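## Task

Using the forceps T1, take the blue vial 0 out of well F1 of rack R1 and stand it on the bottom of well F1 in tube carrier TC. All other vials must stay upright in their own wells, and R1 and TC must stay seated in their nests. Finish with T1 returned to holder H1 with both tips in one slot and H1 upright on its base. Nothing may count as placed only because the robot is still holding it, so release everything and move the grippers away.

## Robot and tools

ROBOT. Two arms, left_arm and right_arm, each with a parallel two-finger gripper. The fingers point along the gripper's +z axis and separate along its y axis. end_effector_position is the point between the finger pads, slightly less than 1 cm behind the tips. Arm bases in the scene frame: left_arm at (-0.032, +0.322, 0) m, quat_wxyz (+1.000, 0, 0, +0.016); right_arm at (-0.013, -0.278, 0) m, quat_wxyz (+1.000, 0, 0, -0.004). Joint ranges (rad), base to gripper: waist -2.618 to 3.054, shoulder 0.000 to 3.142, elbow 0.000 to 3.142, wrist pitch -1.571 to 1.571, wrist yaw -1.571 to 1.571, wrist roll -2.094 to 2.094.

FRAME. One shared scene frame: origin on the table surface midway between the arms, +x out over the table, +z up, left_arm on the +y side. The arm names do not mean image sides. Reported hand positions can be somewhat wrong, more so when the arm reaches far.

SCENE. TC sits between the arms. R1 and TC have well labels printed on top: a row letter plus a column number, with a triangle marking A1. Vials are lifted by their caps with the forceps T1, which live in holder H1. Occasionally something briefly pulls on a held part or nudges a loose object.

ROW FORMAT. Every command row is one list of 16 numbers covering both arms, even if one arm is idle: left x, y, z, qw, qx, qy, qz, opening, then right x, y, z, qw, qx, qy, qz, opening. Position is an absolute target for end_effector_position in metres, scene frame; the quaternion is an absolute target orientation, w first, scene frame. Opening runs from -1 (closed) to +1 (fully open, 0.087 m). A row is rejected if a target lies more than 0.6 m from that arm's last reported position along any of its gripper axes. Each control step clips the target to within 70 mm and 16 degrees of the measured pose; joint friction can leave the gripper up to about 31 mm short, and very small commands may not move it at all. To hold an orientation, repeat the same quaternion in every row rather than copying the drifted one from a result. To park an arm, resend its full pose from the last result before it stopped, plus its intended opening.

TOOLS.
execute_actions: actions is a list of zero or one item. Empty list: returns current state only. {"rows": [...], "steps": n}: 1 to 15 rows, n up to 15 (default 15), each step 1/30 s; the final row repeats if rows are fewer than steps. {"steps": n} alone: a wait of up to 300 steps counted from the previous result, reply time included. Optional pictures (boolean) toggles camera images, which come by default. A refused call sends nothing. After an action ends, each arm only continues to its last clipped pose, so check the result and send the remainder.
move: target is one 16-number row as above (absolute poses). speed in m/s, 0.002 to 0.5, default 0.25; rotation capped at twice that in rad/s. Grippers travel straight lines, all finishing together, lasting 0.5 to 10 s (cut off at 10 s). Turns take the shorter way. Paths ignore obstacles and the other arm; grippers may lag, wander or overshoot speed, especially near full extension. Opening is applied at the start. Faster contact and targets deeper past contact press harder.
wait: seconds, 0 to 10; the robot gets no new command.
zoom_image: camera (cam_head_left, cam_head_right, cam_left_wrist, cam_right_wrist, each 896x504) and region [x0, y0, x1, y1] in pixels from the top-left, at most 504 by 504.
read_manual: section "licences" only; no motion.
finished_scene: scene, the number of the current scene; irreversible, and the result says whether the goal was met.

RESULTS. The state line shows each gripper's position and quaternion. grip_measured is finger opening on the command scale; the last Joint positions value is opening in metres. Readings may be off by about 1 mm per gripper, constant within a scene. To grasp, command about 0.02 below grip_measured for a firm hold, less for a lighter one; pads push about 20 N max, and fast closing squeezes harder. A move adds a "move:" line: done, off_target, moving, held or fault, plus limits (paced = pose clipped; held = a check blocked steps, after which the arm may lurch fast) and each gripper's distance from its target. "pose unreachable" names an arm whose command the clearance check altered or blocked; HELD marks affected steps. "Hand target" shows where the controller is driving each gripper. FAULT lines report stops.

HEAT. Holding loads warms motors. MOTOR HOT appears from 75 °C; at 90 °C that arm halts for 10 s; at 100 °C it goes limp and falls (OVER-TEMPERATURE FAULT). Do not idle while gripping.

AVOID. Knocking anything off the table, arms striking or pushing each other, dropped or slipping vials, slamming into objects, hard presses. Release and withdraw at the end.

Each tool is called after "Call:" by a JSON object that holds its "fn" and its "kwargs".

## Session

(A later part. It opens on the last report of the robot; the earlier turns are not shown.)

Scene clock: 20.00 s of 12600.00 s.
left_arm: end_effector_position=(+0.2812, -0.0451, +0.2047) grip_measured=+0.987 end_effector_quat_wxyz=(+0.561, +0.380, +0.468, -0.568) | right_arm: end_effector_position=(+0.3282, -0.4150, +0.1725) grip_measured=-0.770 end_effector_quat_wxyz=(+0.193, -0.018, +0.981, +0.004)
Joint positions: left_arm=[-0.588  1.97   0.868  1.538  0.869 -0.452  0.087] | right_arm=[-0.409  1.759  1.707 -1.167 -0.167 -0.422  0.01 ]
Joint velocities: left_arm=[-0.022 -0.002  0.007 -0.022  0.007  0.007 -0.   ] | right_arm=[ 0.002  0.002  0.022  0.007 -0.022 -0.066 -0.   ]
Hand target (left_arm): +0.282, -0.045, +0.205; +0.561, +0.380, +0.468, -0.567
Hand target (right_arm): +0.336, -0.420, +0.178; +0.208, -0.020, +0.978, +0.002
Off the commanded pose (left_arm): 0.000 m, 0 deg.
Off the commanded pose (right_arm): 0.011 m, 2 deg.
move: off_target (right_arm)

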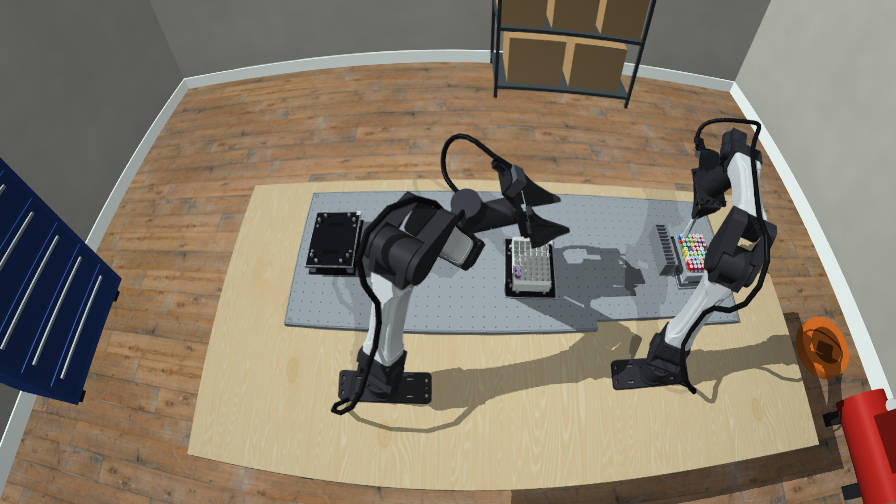

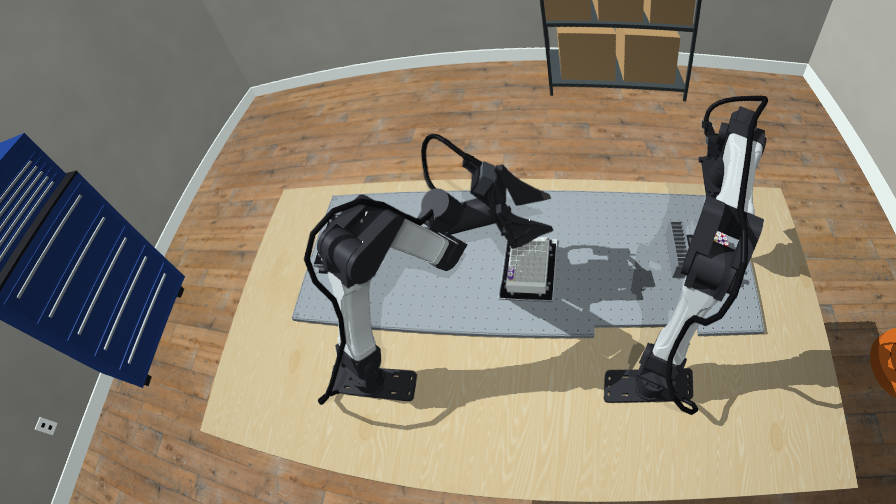

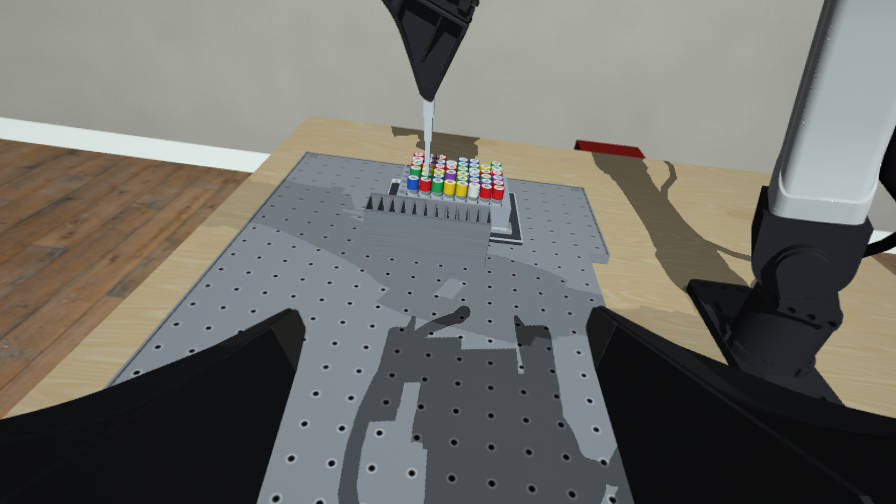

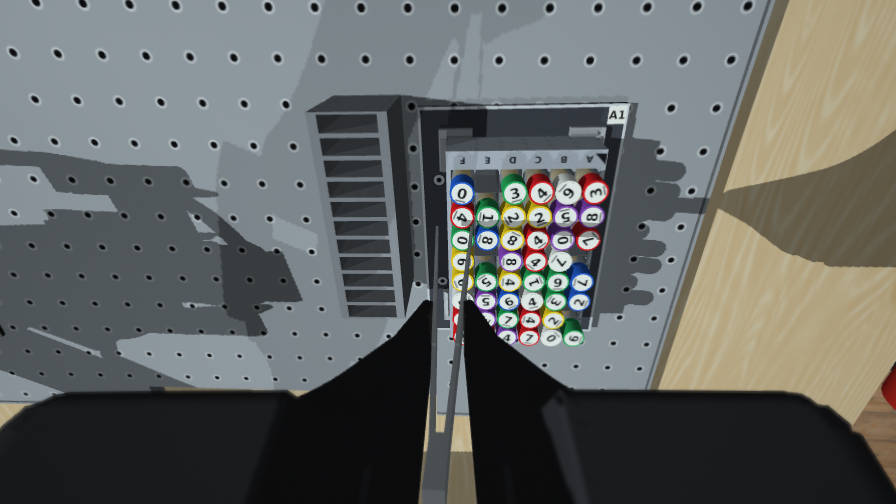

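Call:
{"fn": "execute_actions", "kwargs": {"actions": [{"rows":[[0.2815,-0.0452,0.2045,0.561,0.38,0.468,-0.567,1,0.345,-0.421,0.182,0.22,-0.02,0.975,0.004,-0.78]]}]}}

Call:
{"fn": "zoom_image", "kwargs": {"camera": "cam_left_wrist", "region": [350,80,490,220]}}

Call:
{"fn": "zoom_image", "kwargs": {"camera": "cam_right_wrist", "region": [370,150,530,310]}}

Scene clock: 21.57 s of 12600.00 s.
left_arm: end_effector_position=(+0.2812, -0.0451, +0.2047) grip_measured=+0.987 end_effector_quat_wxyz=(+0.561, +0.380, +0.468, -0.568) | right_arm: end_effector_position=(+0.3356, -0.4162, +0.1777) grip_measured=-0.779 end_effector_quat_wxyz=(+0.205, -0.021, +0.979, +0.005)
Joint positions: left_arm=[-0.588  1.97   0.868  1.538  0.869 -0.452  0.087] | right_arm=[-0.409  1.769  1.735 -1.163 -0.179 -0.425  0.01 ]
Joint velocities: left_arm=[-0.017 -0.007  0.007 -0.022  0.066  0.007  0.   ] | right_arm=[-0.012 -0.007 -0.007 -0.007 -0.037  0.007 -0.   ]
Hand target (left_arm): +0.282, -0.045, +0.204; +0.561, +0.380, +0.468, -0.567
Hand target (right_arm): +0.345, -0.421, +0.182; +0.220, -0.020, +0.975, +0.003
Off the commanded pose (left_arm): 0.000 m, 0 deg.
Off the commanded pose (right_arm): 0.011 m, 2 deg.
Steps of this call (steps 1 to 32: nothing new was sent; steps 33 to 47: all 15 steps of this action). Readings (end_effector_position):
33: left_arm (+0.2812, -0.0451, +0.2047) | right_arm (+0.3291, -0.4150, +0.1732)
34: left_arm (+0.2812, -0.0451, +0.2047) | right_arm (+0.3310, -0.4155, +0.1743)
36: left_arm (+0.2812, -0.0451, +0.2047) | right_arm (+0.3341, -0.4164, +0.1763)
40: left_arm (+0.2812, -0.0451, +0.2047) | right_arm (+0.3355, -0.4164, +0.1777)
47: the state above

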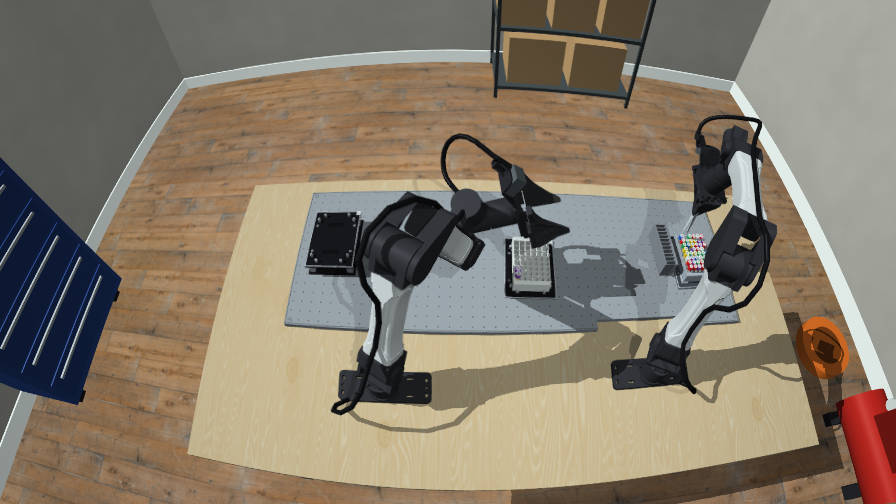

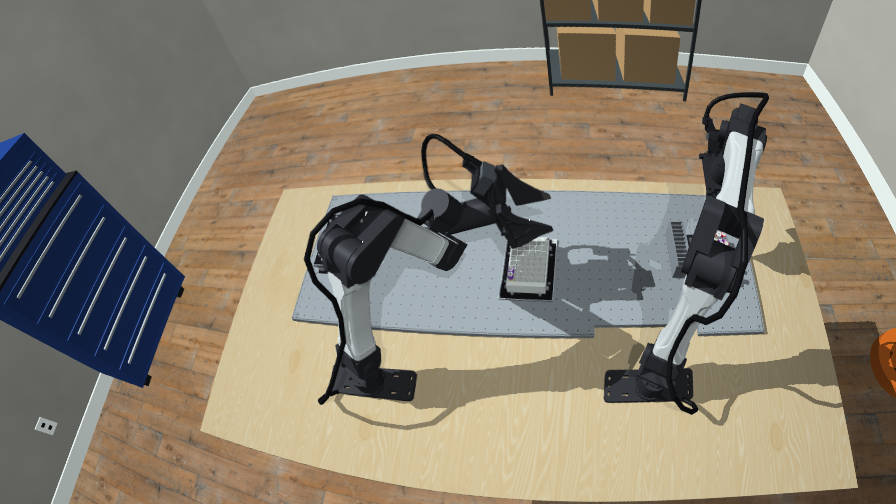

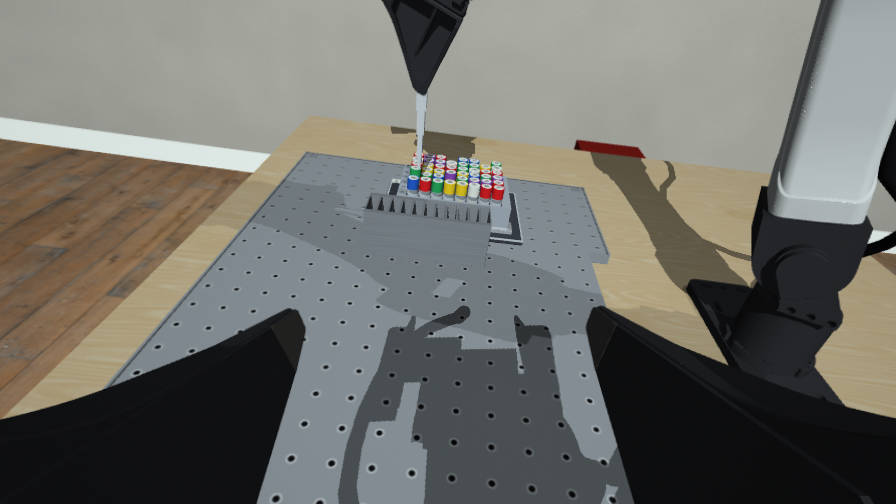

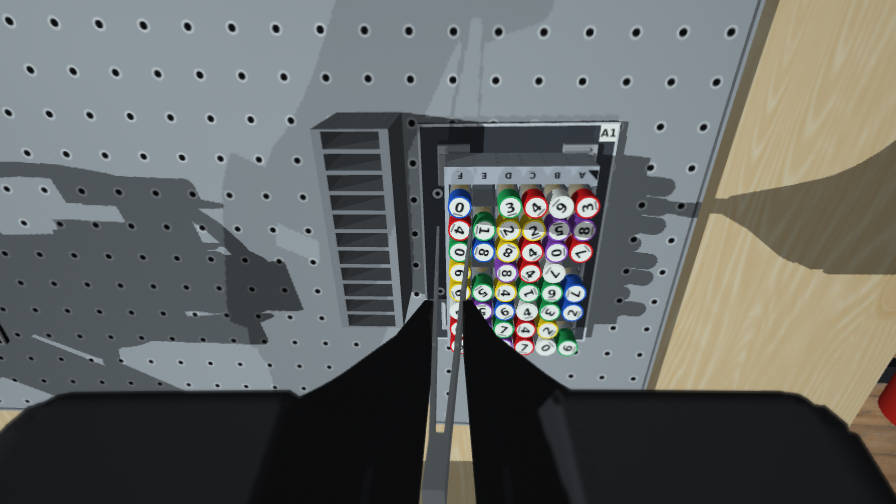

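Region (350, 80, 490, 220) of cam_left_wrist's 896x504 image, scaled by 3.600, with more detail than that image has.

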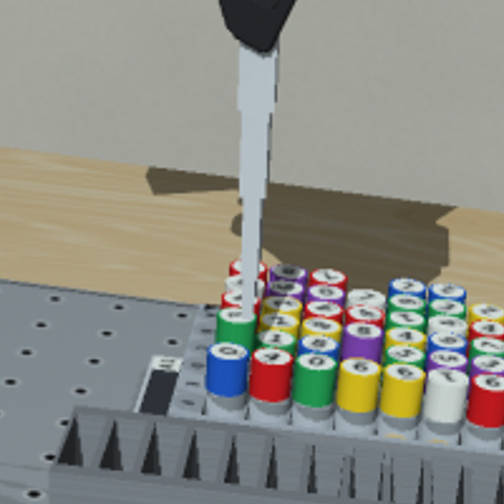

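Region (370, 150, 530, 310) of cam_right_wrist's 896x504 image, scaled by 3.150, with more detail than that image has.

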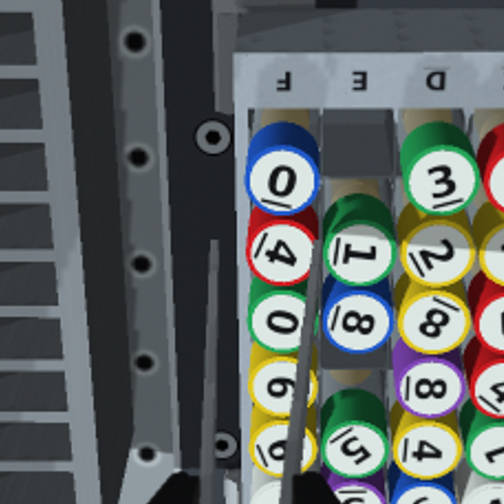

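Call:
{"fn": "execute_actions", "kwargs": {"actions": [{"rows":[[0.2815,-0.0452,0.2045,0.561,0.38,0.468,-0.567,1,0.342,-0.422,0.169,0.215,-0.02,0.976,0.004,-0.78]]}]}}

Call:
{"fn": "zoom_image", "kwargs": {"camera": "cam_left_wrist", "region": [350,80,490,220]}}

Call:
{"fn": "zoom_image", "kwargs": {"camera": "cam_right_wrist", "region": [370,150,530,310]}}

Scene clock: 23.47 s of 12600.00 s.
left_arm: end_effector_position=(+0.2812, -0.0451, +0.2047) grip_measured=+0.987 end_effector_quat_wxyz=(+0.561, +0.380, +0.468, -0.568) | right_arm: end_effector_position=(+0.3434, -0.4195, +0.1798) grip_measured=-0.779 end_effector_quat_wxyz=(+0.220, -0.023, +0.975, -0.002)
Joint positions: left_arm=[-0.588  1.97   0.868  1.538  0.869 -0.452  0.087] | right_arm=[-0.409  1.769  1.735 -1.128 -0.179 -0.425  0.01 ]
Joint velocities: left_arm=[-0.012  0.002  0.022  0.037  0.007 -0.007  0.   ] | right_arm=[-0.002 -0.007  0.012 -0.022  0.037 -0.051 -0.001]
Hand target (left_arm): +0.282, -0.045, +0.204; +0.561, +0.380, +0.468, -0.567
Hand target (right_arm): +0.342, -0.422, +0.169; +0.215, -0.020, +0.976, +0.004
Off the commanded pose (left_arm): 0.000 m, 0 deg.
Off the commanded pose (right_arm): 0.011 m, 1 deg.
Steps of this call (steps 1 to 42: nothing new was sent; steps 43 to 57: all 15 steps of this action). Readings (end_effector_position):
43: left_arm (+0.2812, -0.0451, +0.2047) | right_arm (+0.3362, -0.4164, +0.1778)
44: left_arm (+0.2812, -0.0451, +0.2047) | right_arm (+0.3376, -0.4170, +0.1782)
46: left_arm (+0.2812, -0.0451, +0.2047) | right_arm (+0.3399, -0.4180, +0.1788)
50: left_arm (+0.2812, -0.0451, +0.2047) | right_arm (+0.3423, -0.4190, +0.1794)
57: the state above

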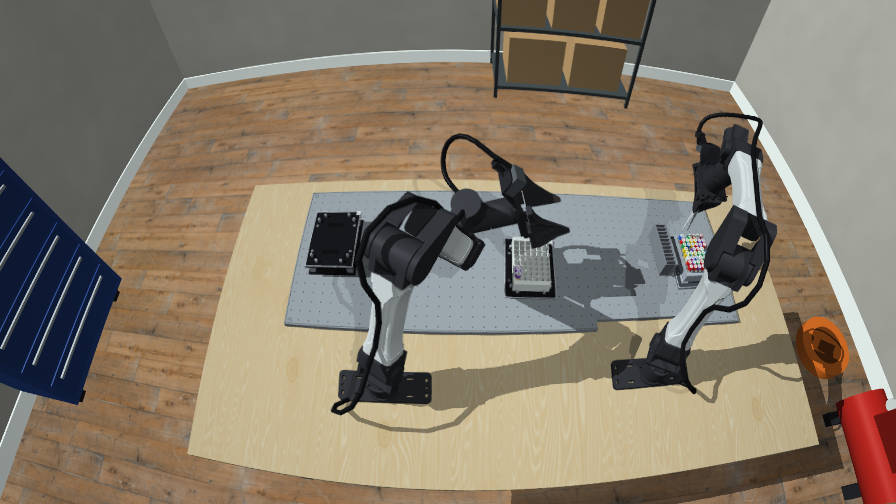

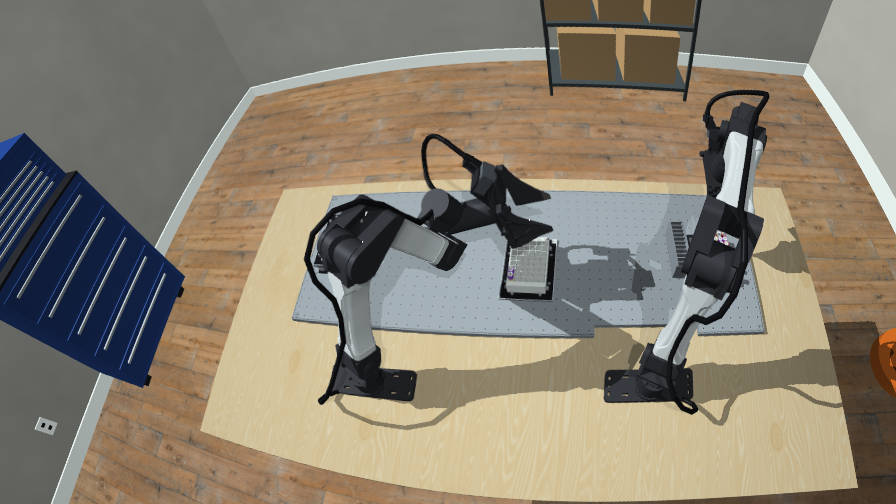

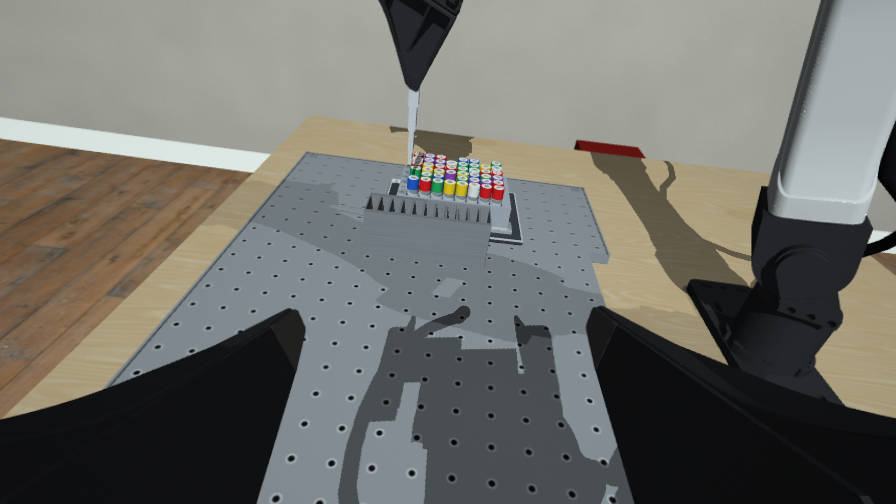

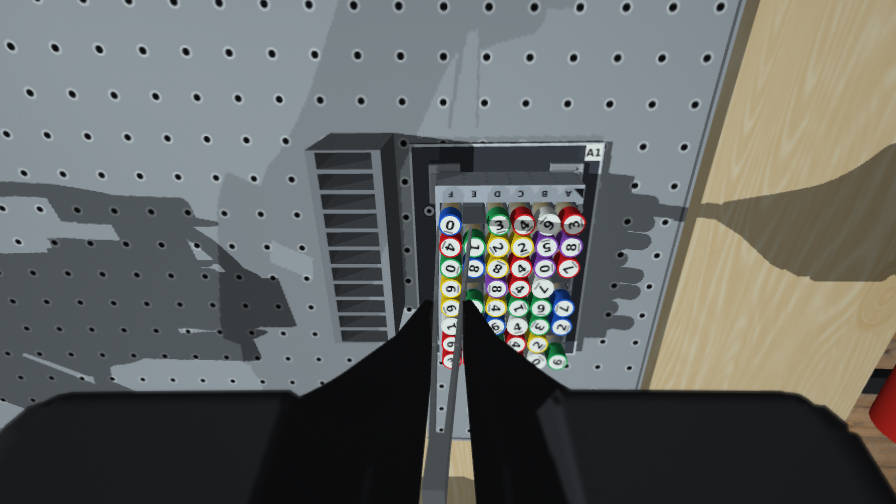

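Region (350, 80, 490, 220) of cam_left_wrist's 896x504 image, scaled by 3.600, with more detail than that image has.

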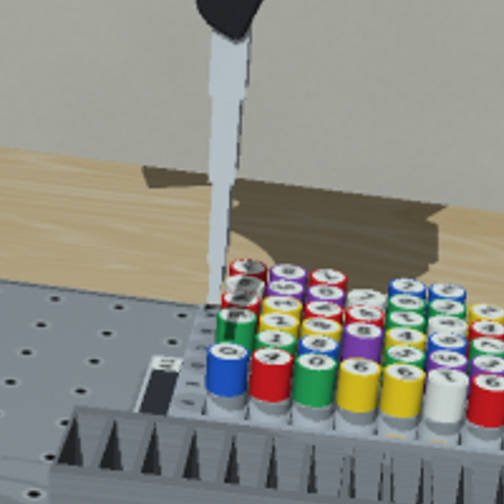

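Region (370, 150, 530, 310) of cam_right_wrist's 896x504 image, scaled by 3.150, with more detail than that image has.

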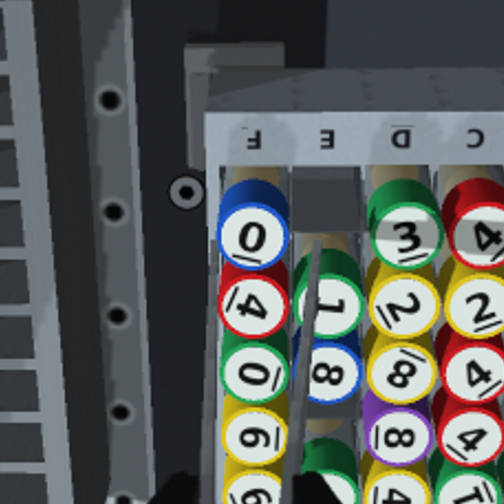

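Halfway between gives alignment.

Call:
{"fn": "execute_actions", "kwargs": {"actions": [{"rows":[[0.2815,-0.0452,0.2045,0.561,0.38,0.468,-0.567,1,0.338,-0.42,0.159,0.207,-0.02,0.978,0.006,-0.78]]}]}}

Call:
{"fn": "zoom_image", "kwargs": {"camera": "cam_left_wrist", "region": [350,80,490,220]}}

Call:
{"fn": "zoom_image", "kwargs": {"camera": "cam_right_wrist", "region": [370,150,530,310]}}

Scene clock: 25.30 s of 12600.00 s.
left_arm: end_effector_position=(+0.2812, -0.0451, +0.2047) grip_measured=+0.987 end_effector_quat_wxyz=(+0.561, +0.380, +0.468, -0.568) | right_arm: end_effector_position=(+0.3379, -0.4171, +0.1640) grip_measured=-0.779 end_effector_quat_wxyz=(+0.206, -0.021, +0.978, +0.004)
Joint positions: left_arm=[-0.588  1.97   0.868  1.538  0.869 -0.452  0.087] | right_arm=[-0.409  1.767  1.678 -1.106 -0.179 -0.425  0.01 ]
Joint velocities: left_arm=[ 0.007 -0.007 -0.002 -0.095 -0.022  0.007 -0.001] | right_arm=[-0.012 -0.007  0.022  0.037  0.022 -0.066 -0.   ]
Hand target (left_arm): +0.282, -0.045, +0.204; +0.561, +0.380, +0.468, -0.567
Hand target (right_arm): +0.338, -0.420, +0.159; +0.207, -0.020, +0.978, +0.006
Off the commanded pose (left_arm): 0.000 m, 0 deg.
Off the commanded pose (right_arm): 0.006 m, 0 deg.
Steps of this call (steps 1 to 40: nothing new was sent; steps 41 to 55: all 15 steps of this action). Readings (end_effector_position):
41: left_arm (+0.2812, -0.0451, +0.2047) | right_arm (+0.3437, -0.4197, +0.1779)
42: left_arm (+0.2812, -0.0451, +0.2047) | right_arm (+0.3429, -0.4193, +0.1750)
44: left_arm (+0.2812, -0.0451, +0.2047) | right_arm (+0.3390, -0.4176, +0.1675)
48: left_arm (+0.2812, -0.0451, +0.2047) | right_arm (+0.3370, -0.4167, +0.1638)
55: the state above

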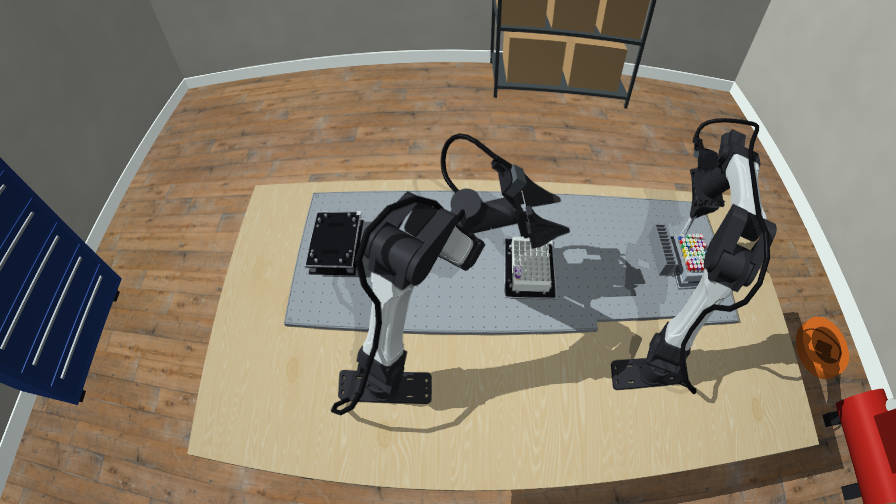

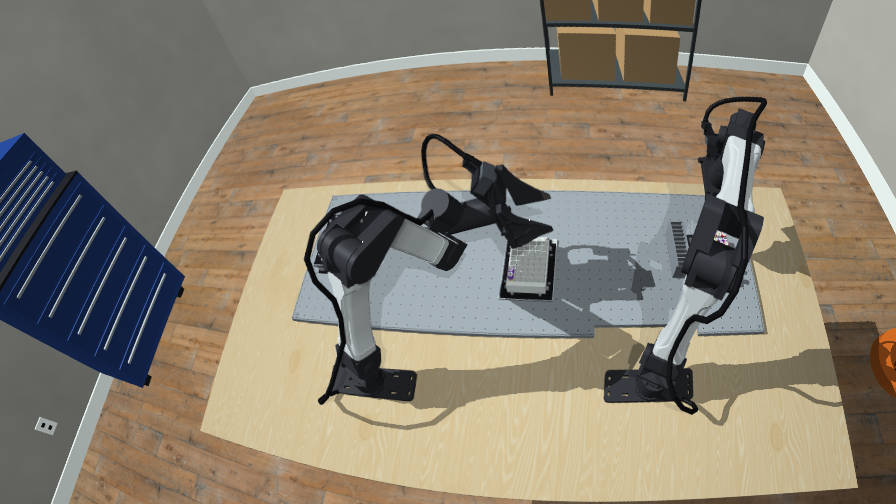

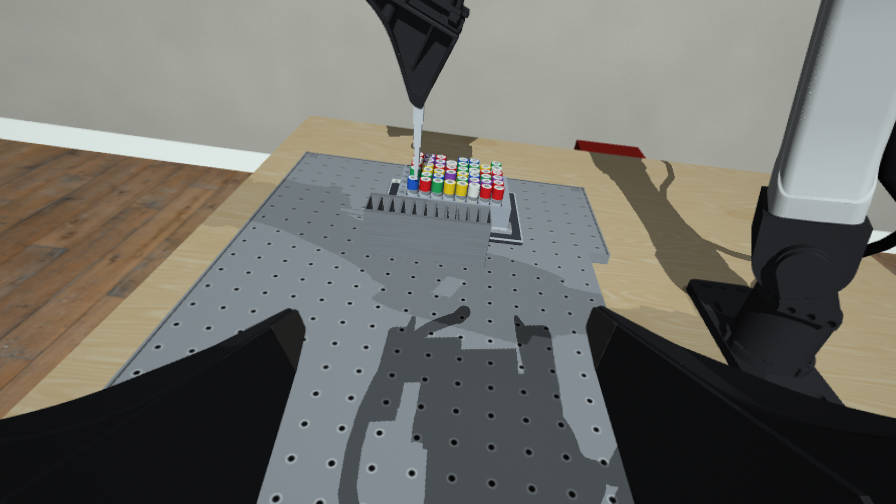

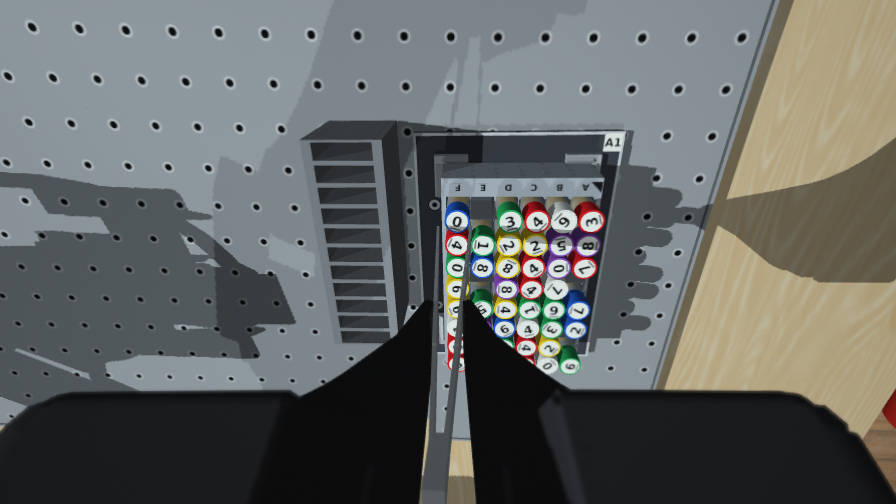

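Region (350, 80, 490, 220) of cam_left_wrist's 896x504 image, scaled by 3.600, with more detail than that image has.

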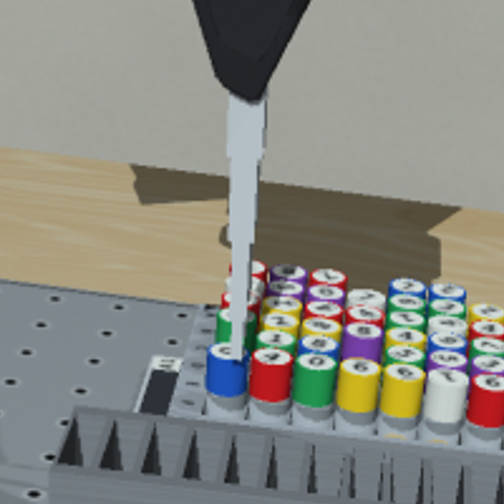

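Region (370, 150, 530, 310) of cam_right_wrist's 896x504 image, scaled by 3.150, with more detail than that image has.

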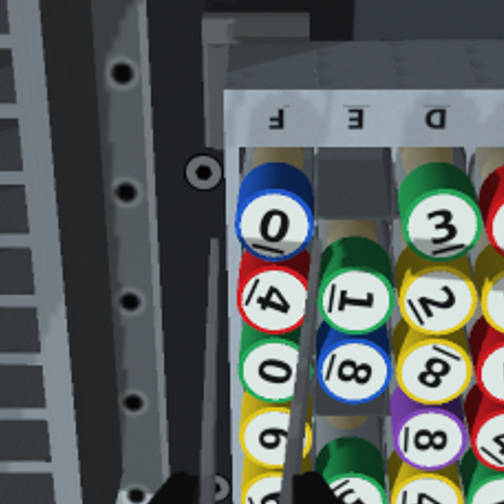

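Call:
{"fn": "execute_actions", "kwargs": {"actions": [{"rows":[[0.2815,-0.0452,0.2045,0.561,0.38,0.468,-0.567,1,0.34,-0.421,0.147,0.21,-0.02,0.977,0.005,-0.78]]}]}}

Call:
{"fn": "zoom_image", "kwargs": {"camera": "cam_left_wrist", "region": [350,80,490,220]}}

Call:
{"fn": "zoom_image", "kwargs": {"camera": "cam_right_wrist", "region": [370,150,530,310]}}

Scene clock: 27.00 s of 12600.00 s.
left_arm: end_effector_position=(+0.2812, -0.0451, +0.2047) grip_measured=+0.987 end_effector_quat_wxyz=(+0.561, +0.380, +0.468, -0.568) | right_arm: end_effector_position=(+0.3401, -0.4181, +0.1520) grip_measured=-0.779 end_effector_quat_wxyz=(+0.208, -0.021, +0.978, +0.003)
Joint positions: left_arm=[-0.588  1.97   0.868  1.538  0.869 -0.452  0.087] | right_arm=[-0.409  1.766  1.627 -1.051 -0.179 -0.425  0.01 ]
Joint velocities: left_arm=[ 0.012  0.007 -0.017 -0.007  0.022 -0.007 -0.   ] | right_arm=[-0.022  0.007 -0.007  0.007 -0.037  0.066 -0.001]
Hand target (left_arm): +0.282, -0.045, +0.204; +0.561, +0.380, +0.468, -0.567
Hand target (right_arm): +0.340, -0.421, +0.147; +0.210, -0.020, +0.978, +0.005
Off the commanded pose (left_arm): 0.000 m, 0 deg.
Off the commanded pose (right_arm): 0.006 m, 0 deg.
Steps of this call (steps 1 to 36: nothing new was sent; steps 37 to 51: all 15 steps of this action). Readings (end_effector_position):
37: left_arm (+0.2812, -0.0451, +0.2047) | right_arm (+0.3388, -0.4175, +0.1625)
38: left_arm (+0.2812, -0.0451, +0.2047) | right_arm (+0.3393, -0.4177, +0.1601)
40: left_arm (+0.2812, -0.0451, +0.2047) | right_arm (+0.3376, -0.4170, +0.1539)
44: left_arm (+0.2812, -0.0451, +0.2047) | right_arm (+0.3375, -0.4170, +0.1513)
51: the state above

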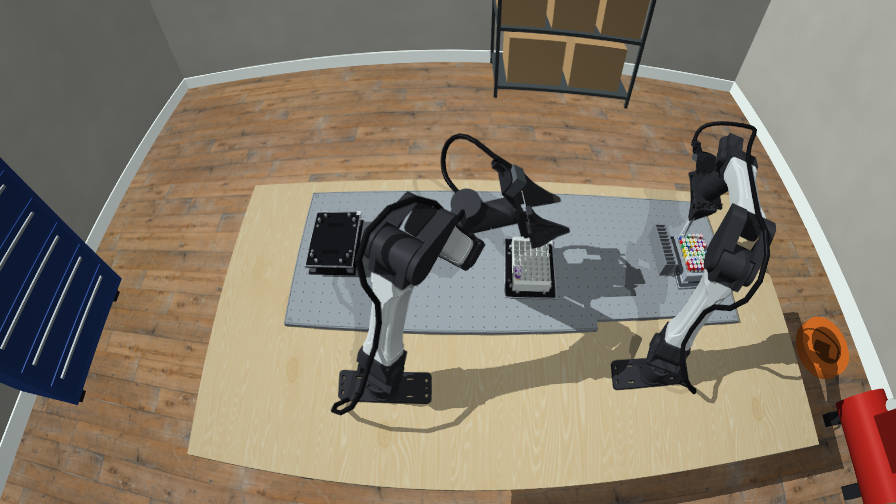

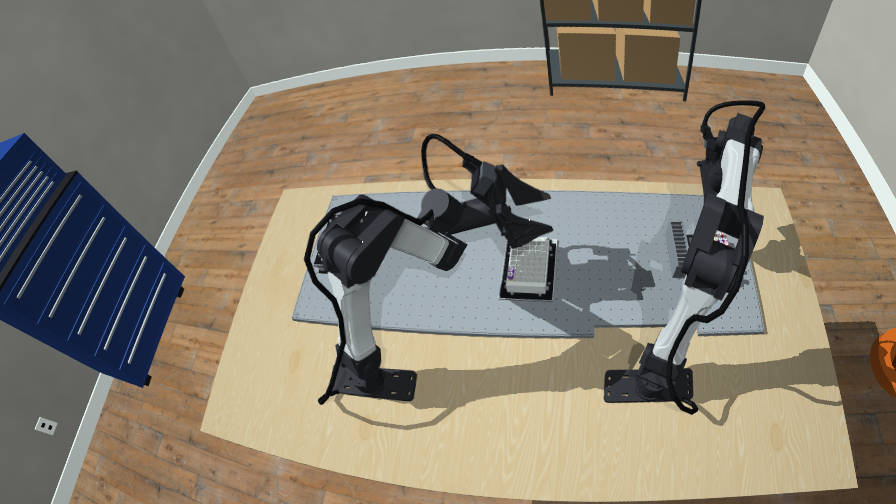

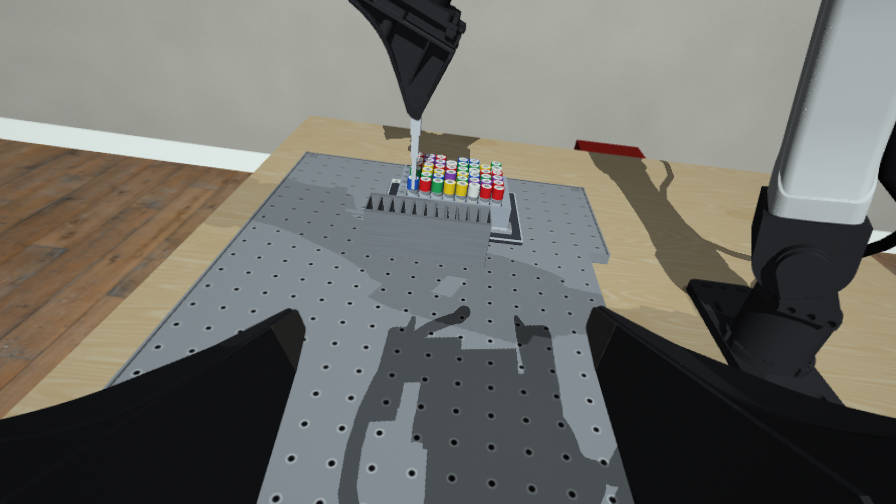

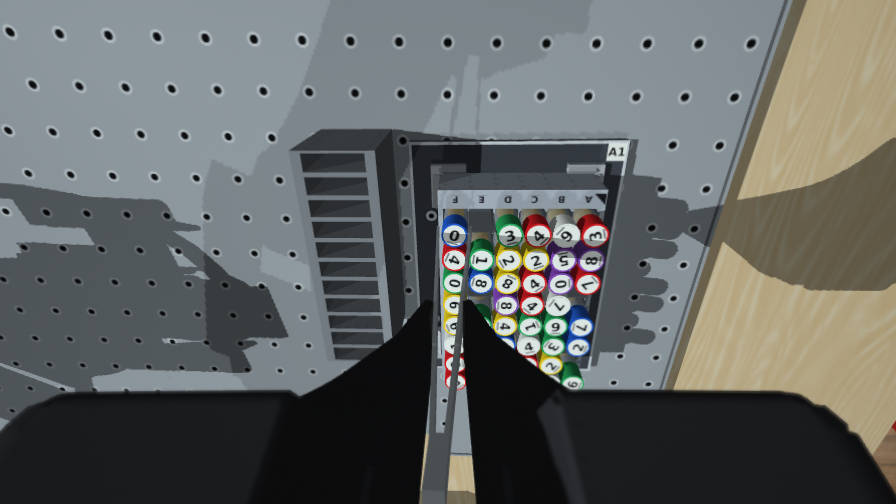

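Region (350, 80, 490, 220) of cam_left_wrist's 896x504 image, scaled by 3.600, with more detail than that image has.

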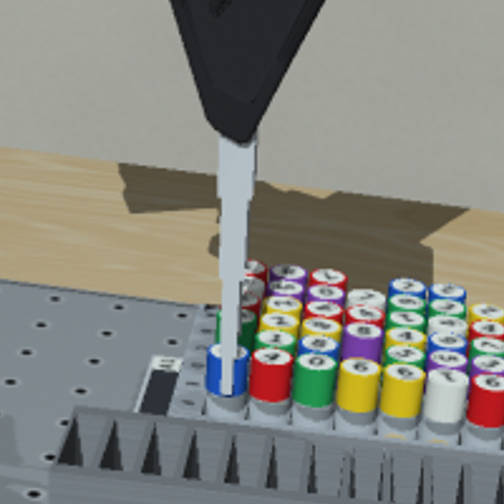

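Region (370, 150, 530, 310) of cam_right_wrist's 896x504 image, scaled by 3.150, with more detail than that image has.

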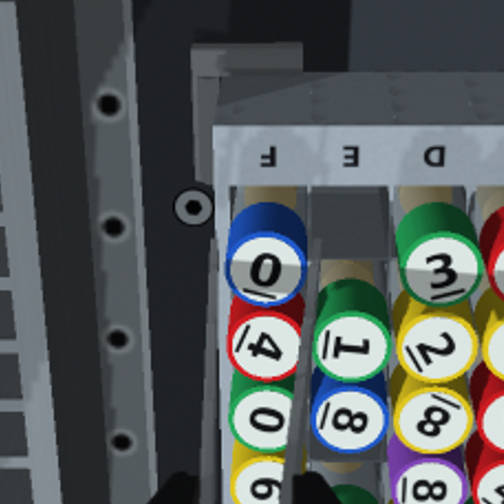

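Perfect.

Call:
{"fn": "execute_actions", "kwargs": {"actions": [{"rows":[[0.2815,-0.0452,0.2045,0.561,0.38,0.468,-0.567,1,0.34,-0.421,0.147,0.21,-0.02,0.977,0.005,-0.825]]}]}}

Call:
{"fn": "zoom_image", "kwargs": {"camera": "cam_right_wrist", "region": [370,150,530,310]}}

Scene clock: 28.23 s of 12600.00 s.
left_arm: end_effector_position=(+0.2812, -0.0451, +0.2047) grip_measured=+0.987 end_effector_quat_wxyz=(+0.561, +0.380, +0.468, -0.568) | right_arm: end_effector_position=(+0.3409, -0.4184, +0.1521) grip_measured=-0.822 end_effector_quat_wxyz=(+0.209, -0.022, +0.978, +0.003)
Joint positions: left_arm=[-0.588  1.97   0.868  1.538  0.869 -0.452  0.087] | right_arm=[-0.409  1.766  1.627 -1.048 -0.179 -0.425  0.008]
Joint velocities: left_arm=[-0.002 -0.017  0.002 -0.037  0.037  0.022  0.001] | right_arm=[ 0.017  0.007  0.002 -0.037  0.007  0.051 -0.   ]
Hand target (left_arm): +0.282, -0.045, +0.204; +0.561, +0.380, +0.468, -0.567
Hand target (right_arm): +0.340, -0.421, +0.147; +0.210, -0.020, +0.978, +0.005
Off the commanded pose (left_arm): 0.000 m, 0 deg.
Off the commanded pose (right_arm): 0.006 m, 0 deg.
Steps of this call (steps 1 to 22: nothing new was sent; steps 23 to 37: all 15 steps of this action). Readings (end_effector_position):
23: left_arm (+0.2812, -0.0451, +0.2047) | right_arm (+0.3407, -0.4184, +0.1521)
24: left_arm (+0.2812, -0.0451, +0.2047) | right_arm (+0.3407, -0.4184, +0.1521)
26: left_arm (+0.2812, -0.0451, +0.2047) | right_arm (+0.3408, -0.4184, +0.1521)
30: left_arm (+0.2812, -0.0451, +0.2047) | right_arm (+0.3409, -0.4184, +0.1521)
37: the state above

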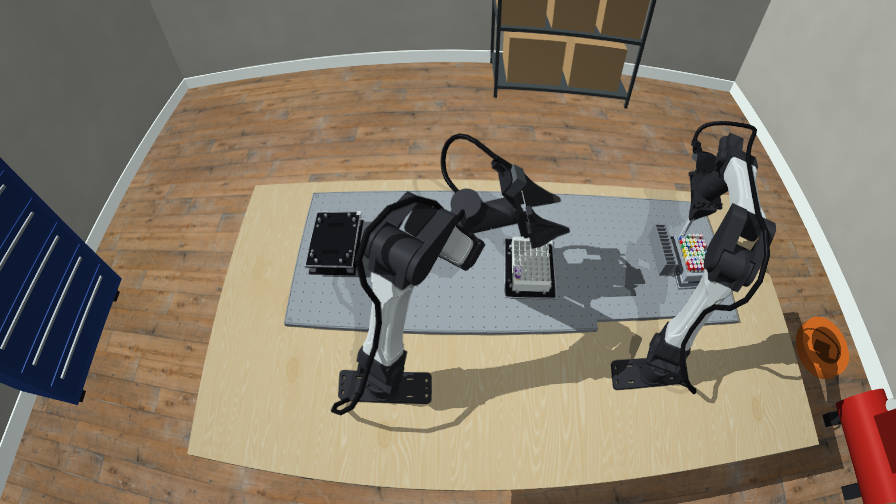

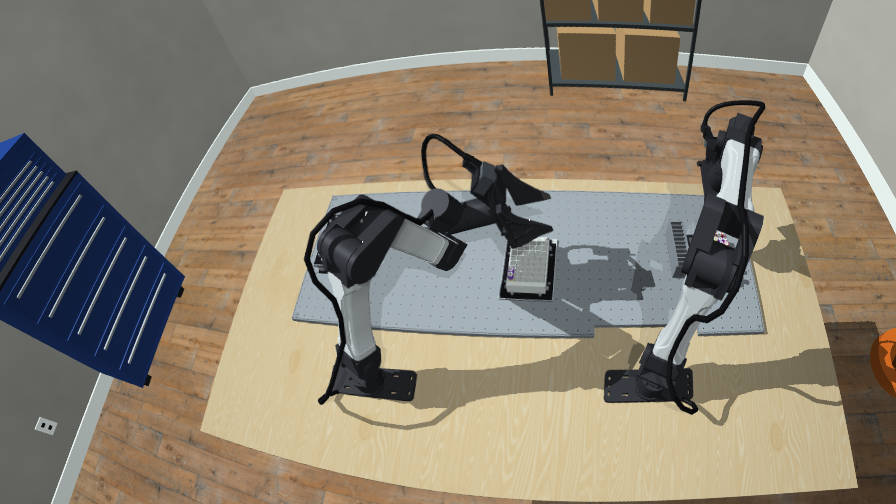

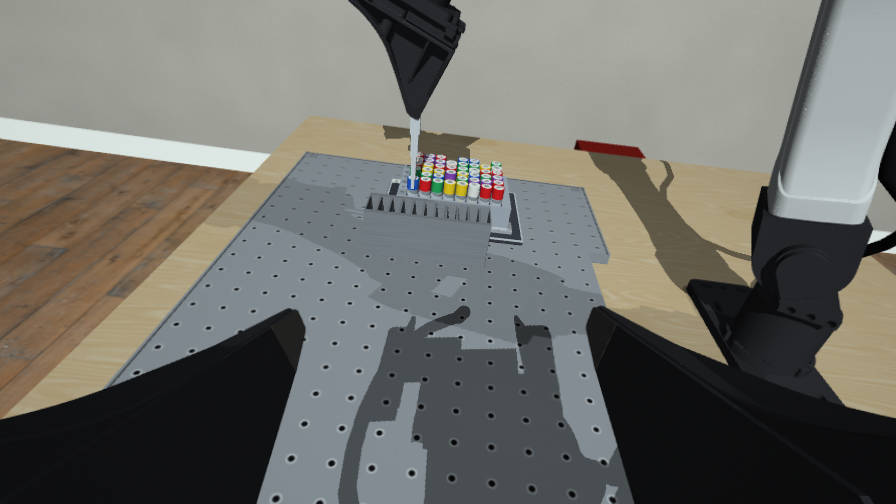

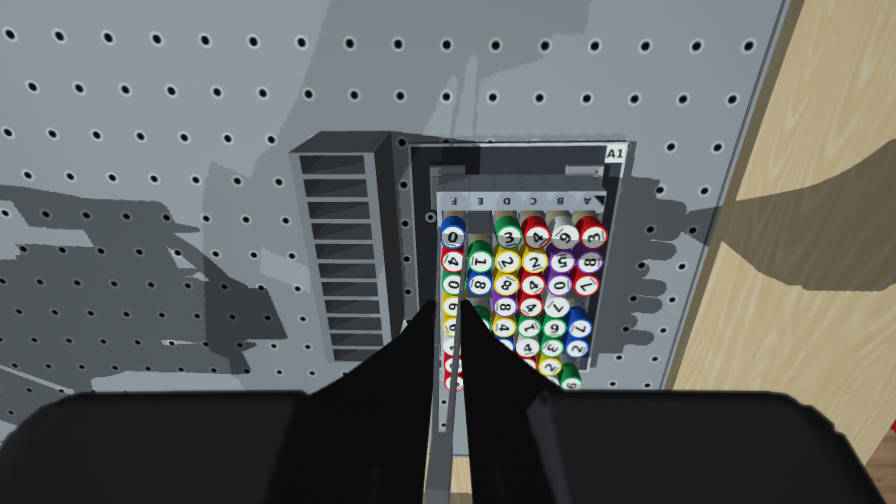

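Region (370, 150, 530, 310) of cam_right_wrist's 896x504 image, scaled by 3.150, with more detail than that image has.

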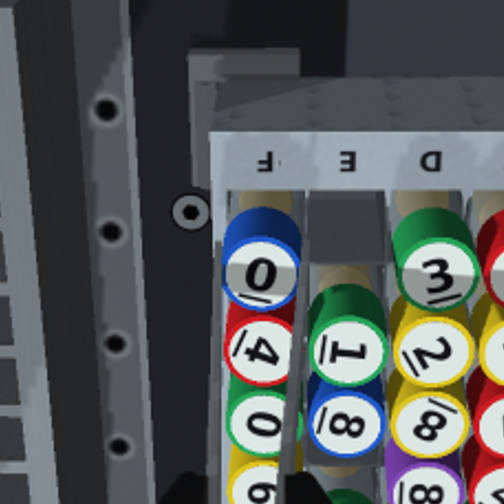

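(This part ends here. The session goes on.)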